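# Place a grinder body in the open carton

## Task

Put a single grinder body inside the open carton, then open the gripper so it is released there.

## Robot and tools

Robot: two arms, left_arm and right_arm, each with six revolute joints and a two-finger gripper. left_arm sits on the +y side. The names are labels only and do not mean left or right in a camera image.

Frame for reported hand poses: one scene frame shared by both arms. The origin is on the table surface midway between the arms, +x points out across the table, +z points up, and positions are in metres. Each state line gives, per arm, end_effector_position (the point between the finger pads, about 1 cm short of the tips) and end_effector_quat_wxyz. The fingers point along the gripper's +z axis and close along its y axis. Printed positions can be off, more so when the arm is stretched far.

The row: every motion argument is one row of 14 numbers covering both arms, even when only one arm should move. The first 7 are left_arm, the last 7 are right_arm. Within each block the order is shoulder, elbow, waist, wrist pitch, wrist yaw, wrist roll, then opening. This order is the one to follow. The joint values are absolute target angles in radians in joint space, as shown in Joint positions. They are not offsets. Allowed ranges: shoulder 0.000 to 3.142, elbow 0.000 to 3.019, waist -2.880 to 2.880, wrist pitch -1.693 to 1.571, wrist yaw -1.571 to 1.571, wrist roll -2.094 to 2.094. The true end of a joint may differ from these by up to 0.019 rad. A target more than 0.019 past an end, and farther out than the joint already is, gets the call rejected. A joint asked past its real end is clipped there, and the line "joint sent to its limit" then appears. A missing line does not prove there is more room. Opening is an absolute value from -1 (closed) to +1 (fully open, a pad gap of 0.094 m). To keep a joint still, repeat its current value from the "Joint targets" line.

Tools:
- execute_actions(actions): a list of actions run in sequence. Each action is a table of 1 to 15 rows. Each row lasts one control step of 1/30 s. If fewer than 15 rows are given, the last row is held for the rest of the 15 steps. An empty list only returns the current state and images.
- move(target, speed, blocking): target is one 14-number row of absolute joint angles and openings. All joints travel along interpolated paths that finish together, so the hand usually traces a curve. speed is in rad/s, 0.01 to 2, default 0.5, and sets the pace of whichever joint has farthest to go. The path length is clamped to 0.5 to 10 s, and a path needing more is cut off at 10 s. Finger values are applied right away. Nothing steers around obstacles or the other arm. With blocking=false the result comes back after 0.5 s while the arm keeps going. Until a result shows it has ended, use wait or stop, because other moves and execute_actions are refused. The result adds a "move:" line. It gives the ending (done, off_target, moving, held, fault), limits=held or limits=none, and each arm's joint farthest from its target.
- wait(seconds): 0 to 10. The robot holds its last command, and any running move carries on.
- stop(): brakes a running move. The arm needs some distance to halt, and the fingers keep moving.
- zoom_image(camera, region): camera is cam_left_wrist or cam_right_wrist, both 504x504 fisheye. region is [x0, y0, x1, y1] in pixels from the top-left, at most 504 by 504.
- finished_scene(scene): ends the current scene, given by its number. It cannot be reversed. Call it only once the body is resting inside the carton and released.

Motion limits: each step a joint's command is held within a fixed lead of its measured angle: waist 0.264, shoulder 0.32, elbow 0.276, wrist pitch 0.33, wrist yaw 0.186, wrist roll 0.522 rad. Targets that would shift the hand more than 70 mm in one step are scaled back. Large changes therefore take several actions, and an unfinished action may need its remainder sent again. "joint command not followed" means a clearance check altered some joint targets.

Gripping: grip_measured is the measured opening on the command scale, and each gripper may read about 1 mm off. To hold something, command roughly 0.03 below grip_measured; a smaller gap gives a lighter grip. Pad force tops out near 50 to 62 N, and less on very thin parts. Results also list joint velocities and joint torques. Torques are noisy, carry offsets, and are not zero with no load.

Hazards: never drop items or push anything off the table, since that fails the job. Don't let the arms collide or press on each other. Move slowly near contact, because fast moves and targets set deep past a contact hit hard. Expect occasional tugs on a held part or nudges to loose items. Holding a load heats the motors. A MOTOR HOT line comes at 85 °C, and at 100 °C that arm goes limp and drops whatever it holds (OVER-TEMPERATURE FAULT). So don't linger while holding. The robot keeps its last command while you compose a reply. Smooth, quick, low-effort motion is preferred.

Each tool is called after "Call:" as a command line: name --argument value for each argument, lists and objects as JSON in quotes; but a table of rows of numbers goes row by row, as --pt "numbers of a row", without its own name.

## Session

Call:
execute_actions --actions '[]'

Scene clock: 0.00 s.
left_arm: end_effector_position=(+0.5810, -0.0106, +0.1680) grip_measured=+1.000 end_effector_quat_wxyz=(+0.691, +0.486, +0.497, +0.199) | right_arm: end_effector_position=(+0.1421, -0.6425, +0.3895) grip_measured=+1.000 end_effector_quat_wxyz=(+0.155, +0.920, +0.345, +0.106)
Joint names: [shoulder, elbow, waist, wrist pitch, wrist yaw, wrist roll]
Joint positions: left_arm=[ 1.894  0.957 -0.165  0.971  0.126  1.05   0.094] | right_arm=[ 1.226  1.518 -1.262 -1.557 -0.226  1.193  0.094]
Joint velocities: left_arm=[-0.015  0.002  0.005 -0.012 -0.022 -0.007  0.   ] | right_arm=[ 0.015  0.027  0.005 -0.022 -0.066  0.007  0.   ]
Joint torques (N m, as the arm reports them, + toward a larger angle): no reading
Joint targets: left_arm=[1.902 0.974 -0.165 0.974 0.126 1.050] | right_arm=[1.229 1.540 -1.262 -1.556 -0.226 1.193]

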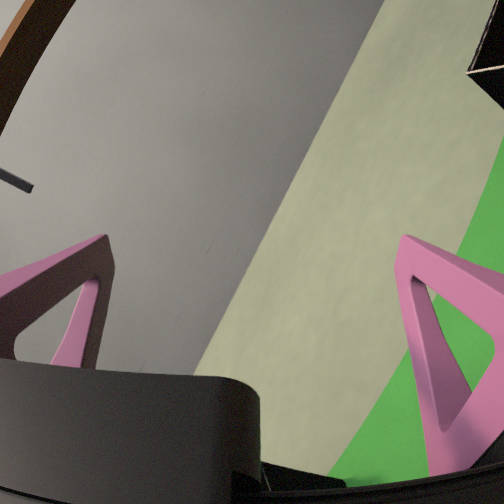

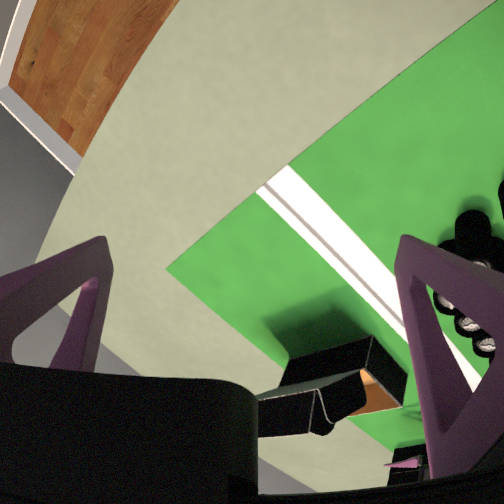

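Call:
move --target '[0.31,0.33,-0.79,-0.155,0.0,0.0,1, 1.0,1.1,0.05,-1.2,0.0,0.0,1]' --speed 1.0

Scene clock: 7.60 s.
left_arm: end_effector_position=(+0.1258, -0.0028, +0.2938) grip_measured=+1.000 end_effector_quat_wxyz=(+0.589, +0.358, +0.653, -0.312) | right_arm: end_effector_position=(+0.3509, -0.2590, +0.3011) grip_measured=+1.000 end_effector_quat_wxyz=(+0.223, -0.019, +0.975, +0.009)
Joint names: [shoulder, elbow, waist, wrist pitch, wrist yaw, wrist roll]
Joint positions: left_arm=[ 0.304  0.336 -0.782 -0.142  0.004  0.015  0.094] | right_arm=[ 1.009  1.101  0.05  -1.214 -0.005  0.009  0.094]
Joint velocities: left_arm=[-0.005  0.012 -0.015  0.017  0.037  0.022  0.   ] | right_arm=[ 0.005 -0.017  0.005 -0.022  0.007 -0.037  0.   ]
Joint torques (N m, as the arm reports them, + toward a larger angle): left_arm=[ 2.53 10.32 -1.64  1.1  -0.05 -0.13] | right_arm=[-5.89 10.   -0.59  1.7   0.08 -0.24]
Joint targets: left_arm=[0.310 0.330 -0.790 -0.155 0.000 0.000] | right_arm=[1.000 1.100 0.050 -1.200 -0.000 0.000]
move: done; limits=none; left_arm: farthest joint: the wrist roll, 0.015 radians from its target (1.050 radians at the start); right_arm: farthest joint: the wrist pitch, 0.014 radians from its target (0.357 radians at the start)

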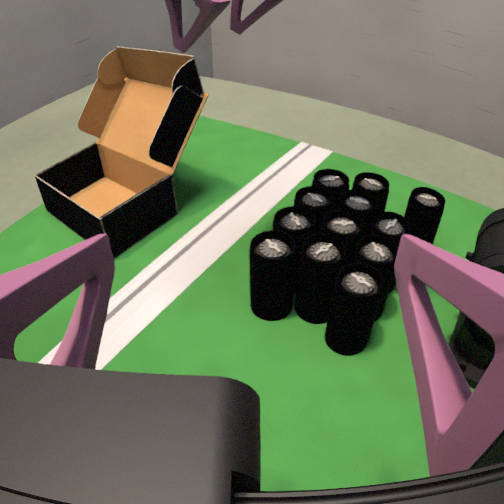

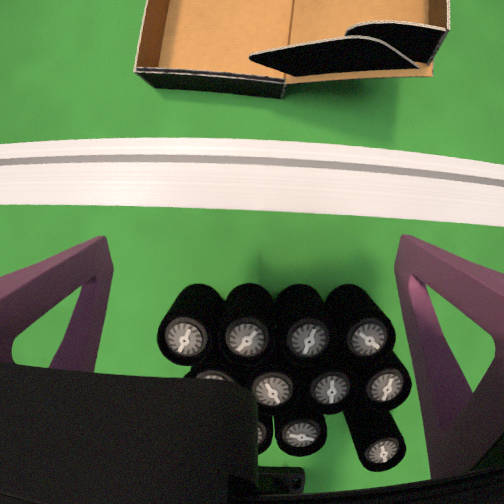

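Call:
move --target '[0.31,0.33,-0.79,-0.155,0.0,0.0,1, 1.84,1.135,0.604,-1.588,0.322,-0.344,1]' --speed 0.6

Scene clock: 29.17 s.
left_arm: end_effector_position=(+0.1258, -0.0028, +0.2938) grip_measured=+1.000 end_effector_quat_wxyz=(+0.589, +0.358, +0.653, -0.313) | right_arm: end_effector_position=(+0.2747, -0.1447, +0.0461) grip_measured=+1.000 end_effector_quat_wxyz=(-0.333, -0.466, +0.796, -0.193)
Joint names: [shoulder, elbow, waist, wrist pitch, wrist yaw, wrist roll]
Joint positions: left_arm=[ 0.304  0.336 -0.782 -0.142  0.004  0.014  0.094] | right_arm=[ 1.84   1.106  0.604 -1.574  0.318 -0.336  0.094]
Joint velocities: left_arm=[-0.015 -0.002  0.005 -0.017 -0.037 -0.095  0.   ] | right_arm=[-0.005 -0.007 -0.015 -0.017 -0.095 -0.022  0.   ]
Joint torques (N m, as the arm reports them, + toward a larger angle): left_arm=[ 2.57 10.3  -1.62  1.09 -0.05 -0.09] | right_arm=[-12.27   8.    -0.81  -2.12   0.24  -0.23]
Joint targets: left_arm=[0.310 0.330 -0.790 -0.155 0.000 -0.000] | right_arm=[1.840 1.135 0.604 -1.588 0.322 -0.344]
move: off_target (right_arm); limits=none; left_arm: farthest joint: the wrist roll, 0.014 radians from its target (0.015 radians at the start); right_arm: farthest joint: the elbow, 0.029 radians from its target (0.034 radians at the start)

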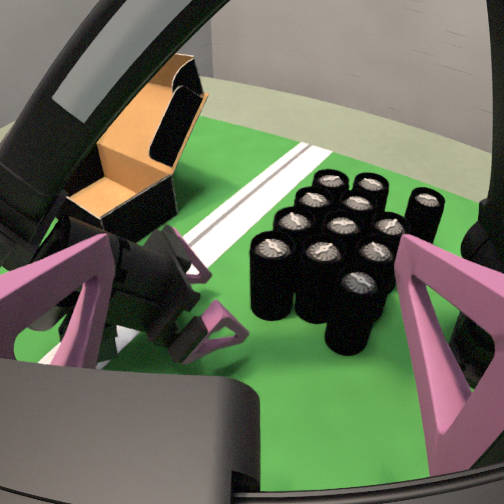

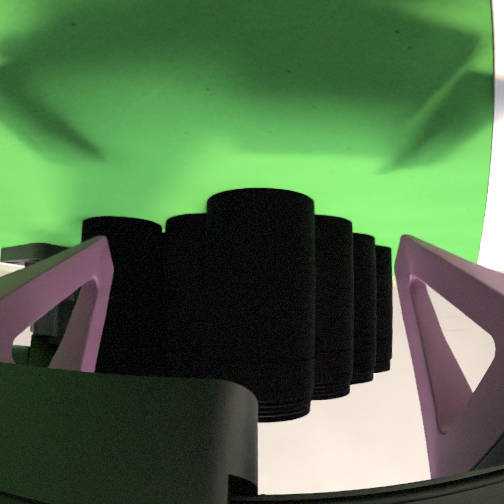

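Call:
move --target '[0.31,0.33,-0.79,-0.155,0.0,0.0,1, 1.694,0.917,0.492,-1.479,0.383,-0.417,1]' --speed 0.25

Scene clock: 42.77 s.
left_arm: end_effector_position=(+0.1258, -0.0028, +0.2938) grip_measured=+1.000 end_effector_quat_wxyz=(+0.589, +0.358, +0.653, -0.313) | right_arm: end_effector_position=(+0.2444, -0.2091, +0.0493) grip_measured=+1.000 end_effector_quat_wxyz=(-0.329, -0.462, +0.801, -0.192)
Joint names: [shoulder, elbow, waist, wrist pitch, wrist yaw, wrist roll]
Joint positions: left_arm=[ 0.304  0.336 -0.782 -0.142  0.004  0.014  0.094] | right_arm=[ 1.701  0.918  0.501 -1.489  0.379 -0.409  0.094]
Joint velocities: left_arm=[ 0.015 -0.022  0.005  0.017 -0.037 -0.066  0.   ] | right_arm=[-0.015  0.012 -0.005  0.012 -0.081  0.037  0.   ]
Joint torques (N m, as the arm reports them, + toward a larger angle): left_arm=[ 2.56 10.3  -1.63  1.1  -0.05 -0.09] | right_arm=[-10.67   5.29  -1.35  -0.91   0.27  -0.23]
Joint targets: left_arm=[0.310 0.330 -0.790 -0.155 0.000 0.000] | right_arm=[1.694 0.917 0.492 -1.479 0.383 -0.417]
move: done; limits=none; left_arm: farthest joint: the wrist roll, 0.014 radians from its target (0.014 radians at the start); right_arm: farthest joint: the wrist pitch, 0.010 radians from its target (0.095 radians at the start)

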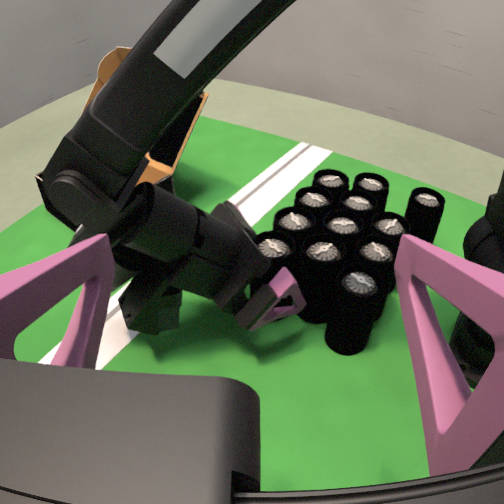

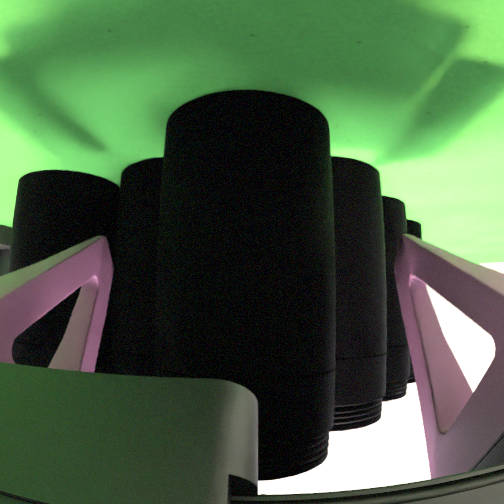

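Call:
execute_actions --actions '[[[0.31,0.33,-0.79,-0.155,0.0,0.0,1, 1.694,0.917,0.492,-1.479,0.383,-0.417,0.3]],[[0.31,0.33,-0.79,-0.155,0.0,0.0,1, 1.694,0.917,0.492,-1.479,0.383,-0.417,0.1]],[[0.31,0.33,-0.79,-0.155,0.0,0.0,1, 1.694,0.917,0.492,-1.479,0.383,-0.417,0.005]]]'

Call:
move --target '[0.31,0.33,-0.79,-0.155,0.0,0.0,1, 1.56,1.18,0.58,-1.62,0.3,-0.4,0.005]' --speed 0.3

Scene clock: 51.07 s.
left_arm: end_effector_position=(+0.1259, -0.0028, +0.2938) grip_measured=+1.000 end_effector_quat_wxyz=(+0.589, +0.358, +0.653, -0.313) | right_arm: end_effector_position=(+0.2441, -0.2091, +0.0492) grip_measured=+0.039 end_effector_quat_wxyz=(-0.330, -0.463, +0.800, -0.190)
Joint names: [shoulder, elbow, waist, wrist pitch, wrist yaw, wrist roll]
Joint positions: left_arm=[ 0.304  0.336 -0.782 -0.142  0.004  0.014  0.094] | right_arm=[ 1.701  0.918  0.501 -1.489  0.378 -0.413  0.049]
Joint velocities: left_arm=[-0.015  0.002 -0.015  0.002 -0.022 -0.051  0.   ] | right_arm=[-0.005  0.012 -0.005 -0.012 -0.022  0.022 -0.   ]
Joint torques (N m, as the arm reports them, + toward a larger angle): left_arm=[ 2.55 10.29 -1.61  1.1  -0.05 -0.09] | right_arm=[-10.6    5.31  -1.37  -0.92   0.32  -0.2 ]
Joint targets: left_arm=[0.310 0.330 -0.790 -0.155 -0.000 -0.000] | right_arm=[1.694 0.917 0.492 -1.479 0.383 -0.417]

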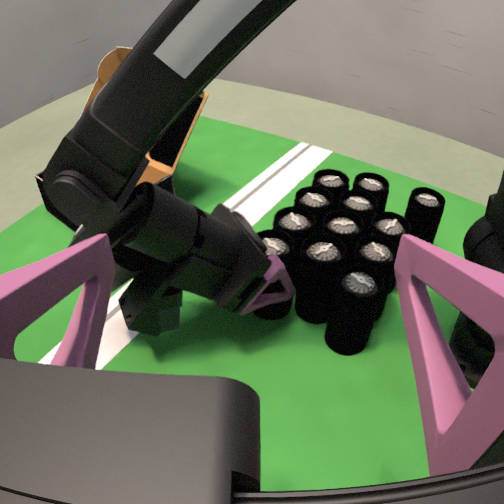

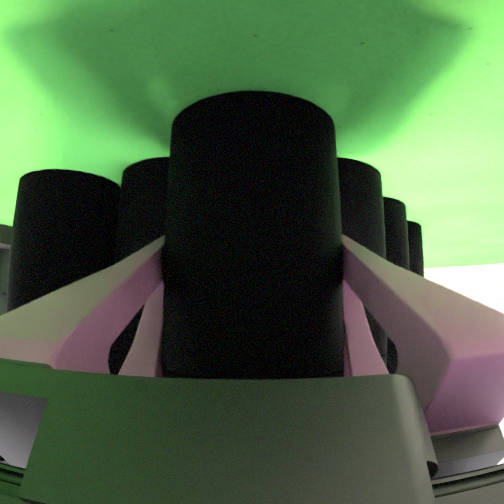

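Scene clock: 52.40 s.
left_arm: end_effector_position=(+0.1259, -0.0028, +0.2938) grip_measured=+1.000 end_effector_quat_wxyz=(+0.589, +0.358, +0.653, -0.313) | right_arm: end_effector_position=(+0.2943, -0.1420, +0.1378) grip_measured=+0.039 end_effector_quat_wxyz=(-0.212, -0.481, +0.835, -0.164)
Joint names: [shoulder, elbow, waist, wrist pitch, wrist yaw, wrist roll]
Joint positions: left_arm=[ 0.304  0.336 -0.782 -0.142  0.004  0.014  0.094] | right_arm=[ 1.569  1.143  0.57  -1.602  0.302 -0.408  0.049]
Joint velocities: left_arm=[-0.024  0.007 -0.015  0.012  0.007 -0.081  0.   ] | right_arm=[-0.005  0.017  0.005 -0.007  0.007  0.022  0.   ]
Joint torques (N m, as the arm reports them, + toward a larger angle): left_arm=[ 2.55 10.3  -1.68  1.09 -0.04 -0.09] | right_arm=[-11.27  10.74   0.46  -1.71  -0.02  -0.07]
Joint targets: left_arm=[0.310 0.330 -0.790 -0.155 -0.000 0.000] | right_arm=[1.560 1.180 0.580 -1.620 0.300 -0.400]
move: off_target (right_arm); limits=none; left_arm: farthest joint: the wrist roll, 0.014 radians from its target (0.014 radians at the start); right_arm: farthest joint: the elbow, 0.037 radians from its target (0.262 radians at the start)

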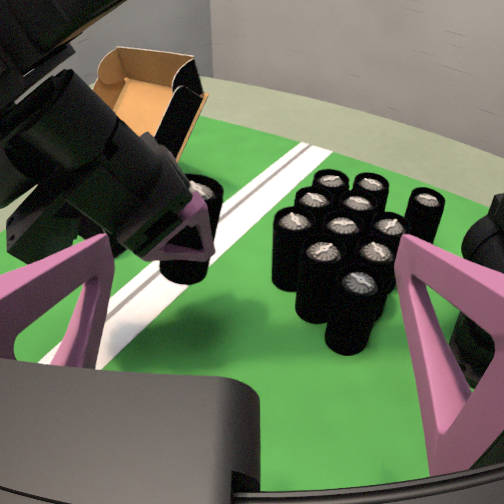

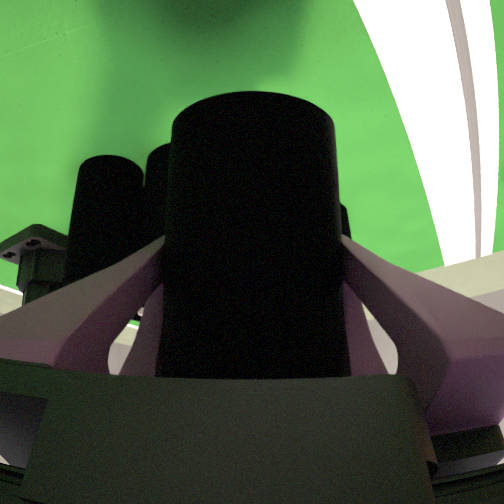

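Call:
move --target '[0.31,0.33,-0.79,-0.155,0.0,0.0,1, 1.2,1.0,0.25,-0.58,0.21,0.225,0.005]' --speed 0.6

Call:
move --target '[0.31,0.33,-0.79,-0.155,0.0,0.0,1, 1.622,1.12,0.176,-0.23,0.21,0.225,0.005]' --speed 0.4

Scene clock: 80.73 s.
left_arm: end_effector_position=(+0.1259, -0.0028, +0.2938) grip_measured=+1.000 end_effector_quat_wxyz=(+0.589, +0.358, +0.653, -0.313) | right_arm: end_effector_position=(+0.4696, -0.1892, +0.2461) grip_measured=+0.039 end_effector_quat_wxyz=(+0.375, +0.022, +0.927, -0.012)
Joint names: [shoulder, elbow, waist, wrist pitch, wrist yaw, wrist roll]
Joint positions: left_arm=[ 0.304  0.336 -0.782 -0.142  0.004  0.014  0.094] | right_arm=[ 1.213  0.99   0.258 -0.603  0.214  0.216  0.049]
Joint velocities: left_arm=[-0.015 -0.017 -0.015 -0.007  0.022 -0.051  0.   ] | right_arm=[-0.005 -0.002 -0.015 -0.007  0.007 -0.095 -0.   ]
Joint torques (N m, as the arm reports them, + toward a larger angle): left_arm=[ 2.56 10.3  -1.64  1.09 -0.04 -0.08] | right_arm=[-9.23 11.11 -1.22  2.59 -0.13 -0.07]
Joint targets: left_arm=[0.310 0.330 -0.790 -0.155 0.000 -0.000] | right_arm=[1.200 1.000 0.250 -0.580 0.210 0.225]
move: off_target (right_arm); limits=none; left_arm: farthest joint: the wrist roll, 0.014 radians from its target (0.014 radians at the start); right_arm: farthest joint: the wrist pitch, 0.023 radians from its target (1.022 radians at the start)

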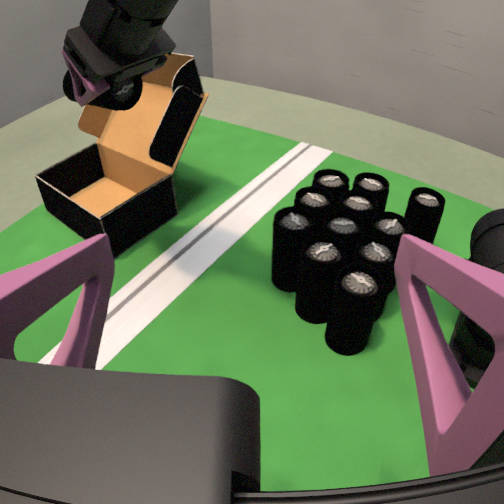

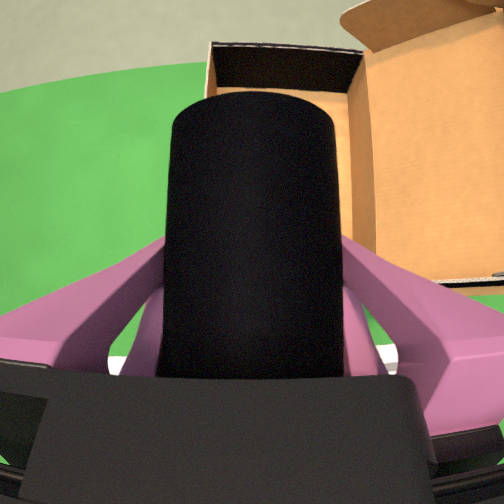

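Scene clock: 82.30 s.
left_arm: end_effector_position=(+0.1259, -0.0028, +0.2938) grip_measured=+1.000 end_effector_quat_wxyz=(+0.589, +0.358, +0.653, -0.313) | right_arm: end_effector_position=(+0.5815, -0.2041, +0.1212) grip_measured=+0.039 end_effector_quat_wxyz=(+0.375, +0.055, +0.925, -0.025)
Joint names: [shoulder, elbow, waist, wrist pitch, wrist yaw, wrist roll]
Joint positions: left_arm=[ 0.304  0.336 -0.782 -0.142  0.004  0.014  0.094] | right_arm=[ 1.629  1.06   0.186 -0.254  0.214  0.217  0.049]
Joint velocities: left_arm=[ 0.015  0.007  0.005  0.012 -0.022  0.037  0.   ] | right_arm=[-0.015  0.002 -0.005  0.002 -0.095  0.037  0.   ]
Joint torques (N m, as the arm reports them, + toward a larger angle): left_arm=[ 2.56 10.3  -1.65  1.09 -0.04 -0.09] | right_arm=[-13.55  13.7   -1.43   2.66  -0.13  -0.07]
Joint targets: left_arm=[0.310 0.330 -0.790 -0.155 -0.000 0.000] | right_arm=[1.622 1.120 0.176 -0.230 0.210 0.225]
move: off_target (right_arm); limits=none; left_arm: farthest joint: the wrist roll, 0.014 radians from its target (0.014 radians at the start); right_arm: farthest joint: the elbow, 0.060 radians from its target (0.130 radians at the start)

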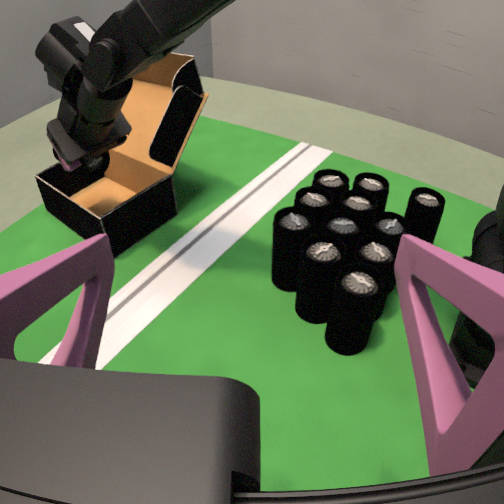

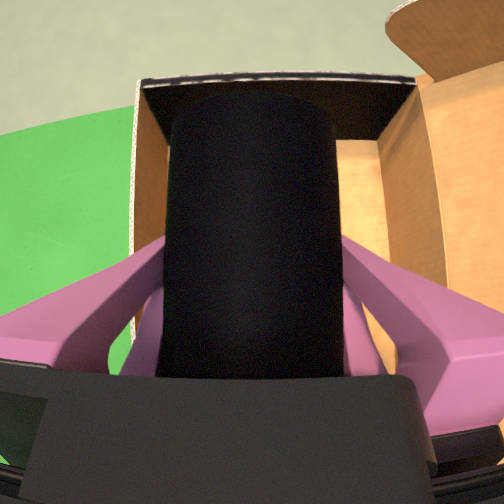

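Call:
move --target '[0.31,0.33,-0.79,-0.155,0.0,0.0,1, 1.786,0.994,0.163,0.019,0.21,0.225,0.005]' --speed 0.2

Scene clock: 91.03 s.
left_arm: end_effector_position=(+0.1259, -0.0028, +0.2938) grip_measured=+1.000 end_effector_quat_wxyz=(+0.589, +0.358, +0.653, -0.313) | right_arm: end_effector_position=(+0.5868, -0.2110, +0.0390) grip_measured=+0.039 end_effector_quat_wxyz=(+0.384, +0.063, +0.921, -0.025)
Joint names: [shoulder, elbow, waist, wrist pitch, wrist yaw, wrist roll]
Joint positions: left_arm=[ 0.304  0.336 -0.782 -0.142  0.004  0.014  0.094] | right_arm=[ 1.782  0.985  0.173 -0.006  0.213  0.22   0.049]
Joint velocities: left_arm=[-0.005  0.007  0.005  0.012  0.037  0.051  0.   ] | right_arm=[-0.015 -0.027 -0.005  0.017  0.066 -0.037 -0.   ]
Joint torques (N m, as the arm reports them, + toward a larger angle): left_arm=[ 2.57 10.3  -1.66  1.1  -0.04 -0.09] | right_arm=[-13.09   8.39  -1.46   2.69  -0.12  -0.1 ]
Joint targets: left_arm=[0.310 0.330 -0.790 -0.155 0.000 -0.000] | right_arm=[1.786 0.994 0.163 0.019 0.210 0.225]
move: off_target (right_arm); limits=none; left_arm: farthest joint: the wrist roll, 0.014 radians from its target (0.014 radians at the start); right_arm: farthest joint: the wrist pitch, 0.025 radians from its target (0.273 radians at the start)

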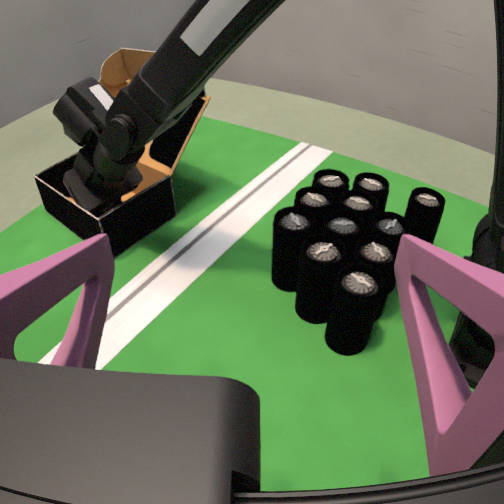

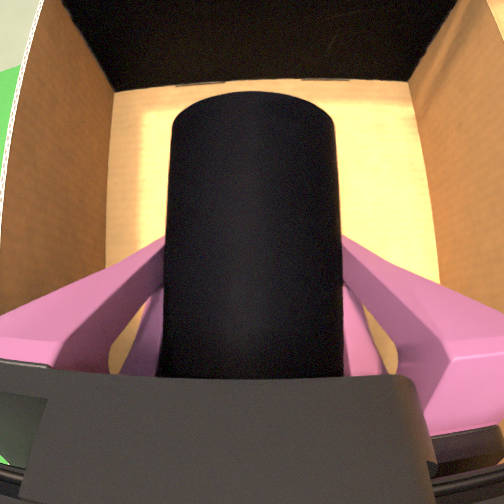

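Call:
execute_actions --actions '[[[0.31,0.33,-0.79,-0.155,0.0,0.0,1, 1.794,0.994,0.163,0.021,0.21,0.225,0.005]],[[0.31,0.33,-0.79,-0.155,0.0,0.0,1, 1.802,0.994,0.163,0.023,0.21,0.225,0.005]],[[0.31,0.33,-0.79,-0.155,0.0,0.0,1, 1.808,0.994,0.163,0.023,0.21,0.225,0.005]]]'

Call:
execute_actions --actions '[[[0.31,0.33,-0.79,-0.155,0.0,0.0,1, 1.808,0.994,0.163,0.023,0.21,0.225,0.15]],[[0.31,0.33,-0.79,-0.155,0.0,0.0,1, 1.808,0.994,0.163,0.023,0.21,0.225,0.36]]]'

Call:
move --target '[0.31,0.33,-0.79,-0.155,0.0,0.0,1, 1.56,1.10,0.163,-0.3,0.21,0.225,0.36]' --speed 0.4

Scene clock: 98.20 s.
left_arm: end_effector_position=(+0.1259, -0.0028, +0.2938) grip_measured=+1.000 end_effector_quat_wxyz=(+0.589, +0.358, +0.653, -0.313) | right_arm: end_effector_position=(+0.5865, -0.2111, +0.0318) grip_measured=+0.039 end_effector_quat_wxyz=(+0.381, +0.063, +0.922, -0.026)
Joint names: [shoulder, elbow, waist, wrist pitch, wrist yaw, wrist roll]
Joint positions: left_arm=[ 0.304  0.336 -0.782 -0.142  0.004  0.014  0.094] | right_arm=[ 1.796  0.985  0.173 -0.     0.213  0.22   0.049]
Joint velocities: left_arm=[-0.024 -0.017 -0.005 -0.002  0.022 -0.066  0.   ] | right_arm=[ 0.015  0.007 -0.005 -0.012  0.007  0.037  0.001]
Joint torques (N m, as the arm reports them, + toward a larger angle): left_arm=[ 2.54 10.3  -1.63  1.1  -0.04 -0.08] | right_arm=[-12.72   8.28  -1.48   2.62  -0.12  -0.11]
Joint targets: left_arm=[0.310 0.330 -0.790 -0.155 0.000 -0.000] | right_arm=[1.808 0.994 0.163 0.023 0.210 0.225]

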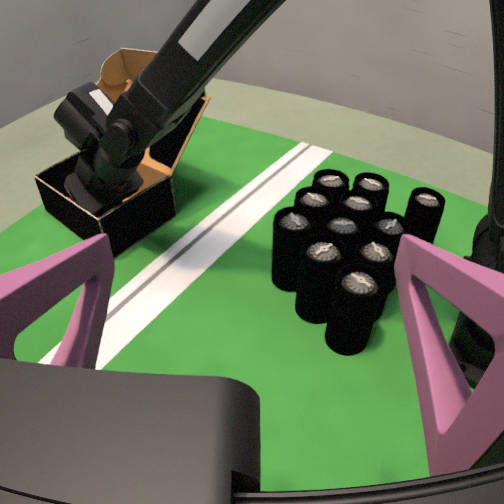

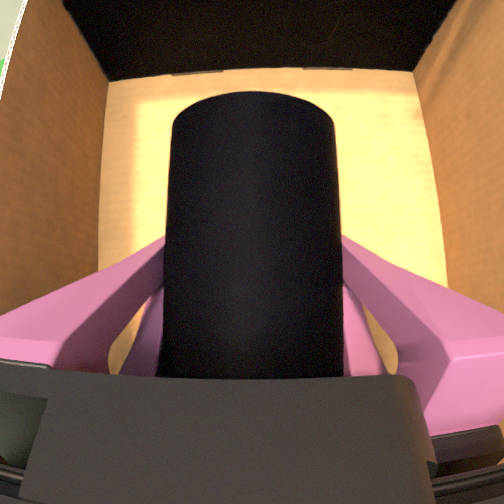

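Scene clock: 99.20 s.
left_arm: end_effector_position=(+0.1259, -0.0028, +0.2938) grip_measured=+1.000 end_effector_quat_wxyz=(+0.589, +0.358, +0.653, -0.313) | right_arm: end_effector_position=(+0.5880, -0.2123, +0.0331) grip_measured=+0.359 end_effector_quat_wxyz=(+0.384, +0.064, +0.921, -0.025)
Joint names: [shoulder, elbow, waist, wrist pitch, wrist yaw, wrist roll]
Joint positions: left_arm=[ 0.304  0.336 -0.782 -0.142  0.004  0.014  0.094] | right_arm=[1.796 0.985 0.171 0.008 0.214 0.22  0.064]
Joint velocities: left_arm=[-0.015 -0.012  0.015 -0.012 -0.022 -0.095  0.   ] | right_arm=[-0.005 -0.012 -0.005 -0.002  0.037 -0.037 -0.   ]
Joint torques (N m, as the arm reports them, + toward a larger angle): left_arm=[ 2.59 10.3  -1.62  1.1  -0.04 -0.09] | right_arm=[-12.76   8.3   -1.23   2.27  -0.15  -0.11]
Joint targets: left_arm=[0.310 0.330 -0.790 -0.155 -0.000 -0.000] | right_arm=[1.808 0.994 0.163 0.023 0.210 0.225]

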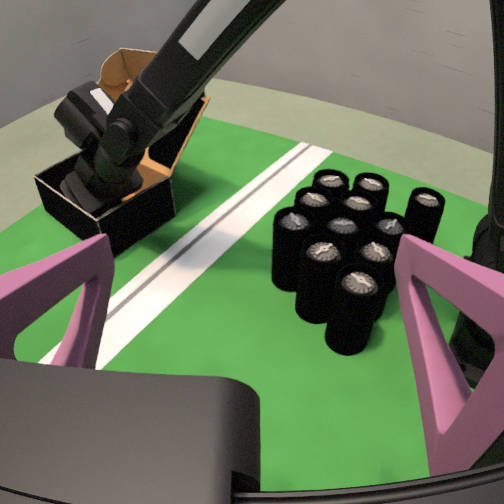

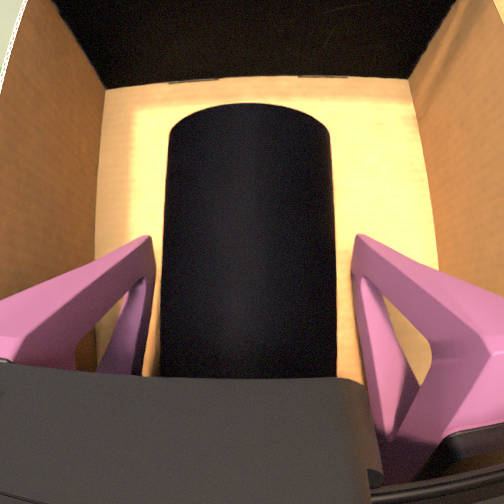

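Scene clock: 100.53 s.
left_arm: end_effector_position=(+0.1259, -0.0028, +0.2938) grip_measured=+1.000 end_effector_quat_wxyz=(+0.589, +0.358, +0.653, -0.313) | right_arm: end_effector_position=(+0.5768, -0.2142, +0.1588) grip_measured=+0.359 end_effector_quat_wxyz=(+0.394, +0.065, +0.917, -0.023)
Joint names: [shoulder, elbow, waist, wrist pitch, wrist yaw, wrist roll]
Joint positions: left_arm=[ 0.304  0.336 -0.782 -0.142  0.004  0.014  0.094] | right_arm=[ 1.556  1.063  0.171 -0.289  0.214  0.22   0.064]
Joint velocities: left_arm=[-0.005  0.007 -0.034 -0.002 -0.066  0.066  0.   ] | right_arm=[ 0.005 -0.007  0.005  0.002  0.007 -0.022  0.   ]
Joint torques (N m, as the arm reports them, + toward a larger angle): left_arm=[ 2.59 10.3  -1.62  1.1  -0.04 -0.08] | right_arm=[-12.04  12.37  -1.31   1.06  -0.14  -0.11]
Joint targets: left_arm=[0.310 0.330 -0.790 -0.155 0.000 -0.000] | right_arm=[1.560 1.100 0.163 -0.300 0.210 0.225]
move: off_target (right_arm); limits=none; left_arm: farthest joint: the wrist roll, 0.014 radians from its target (0.014 radians at the start); right_arm: farthest joint: the elbow, 0.037 radians from its target (0.115 radians at the start)

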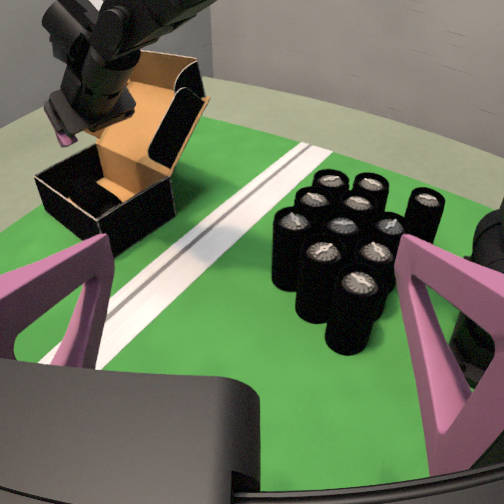

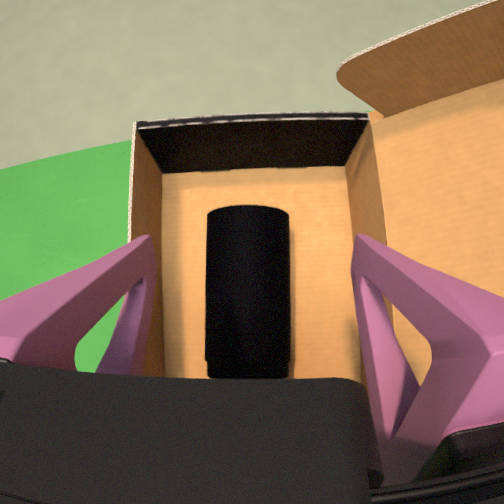

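Call:
finished_scene --scene 2

The scene is finished: the task was done.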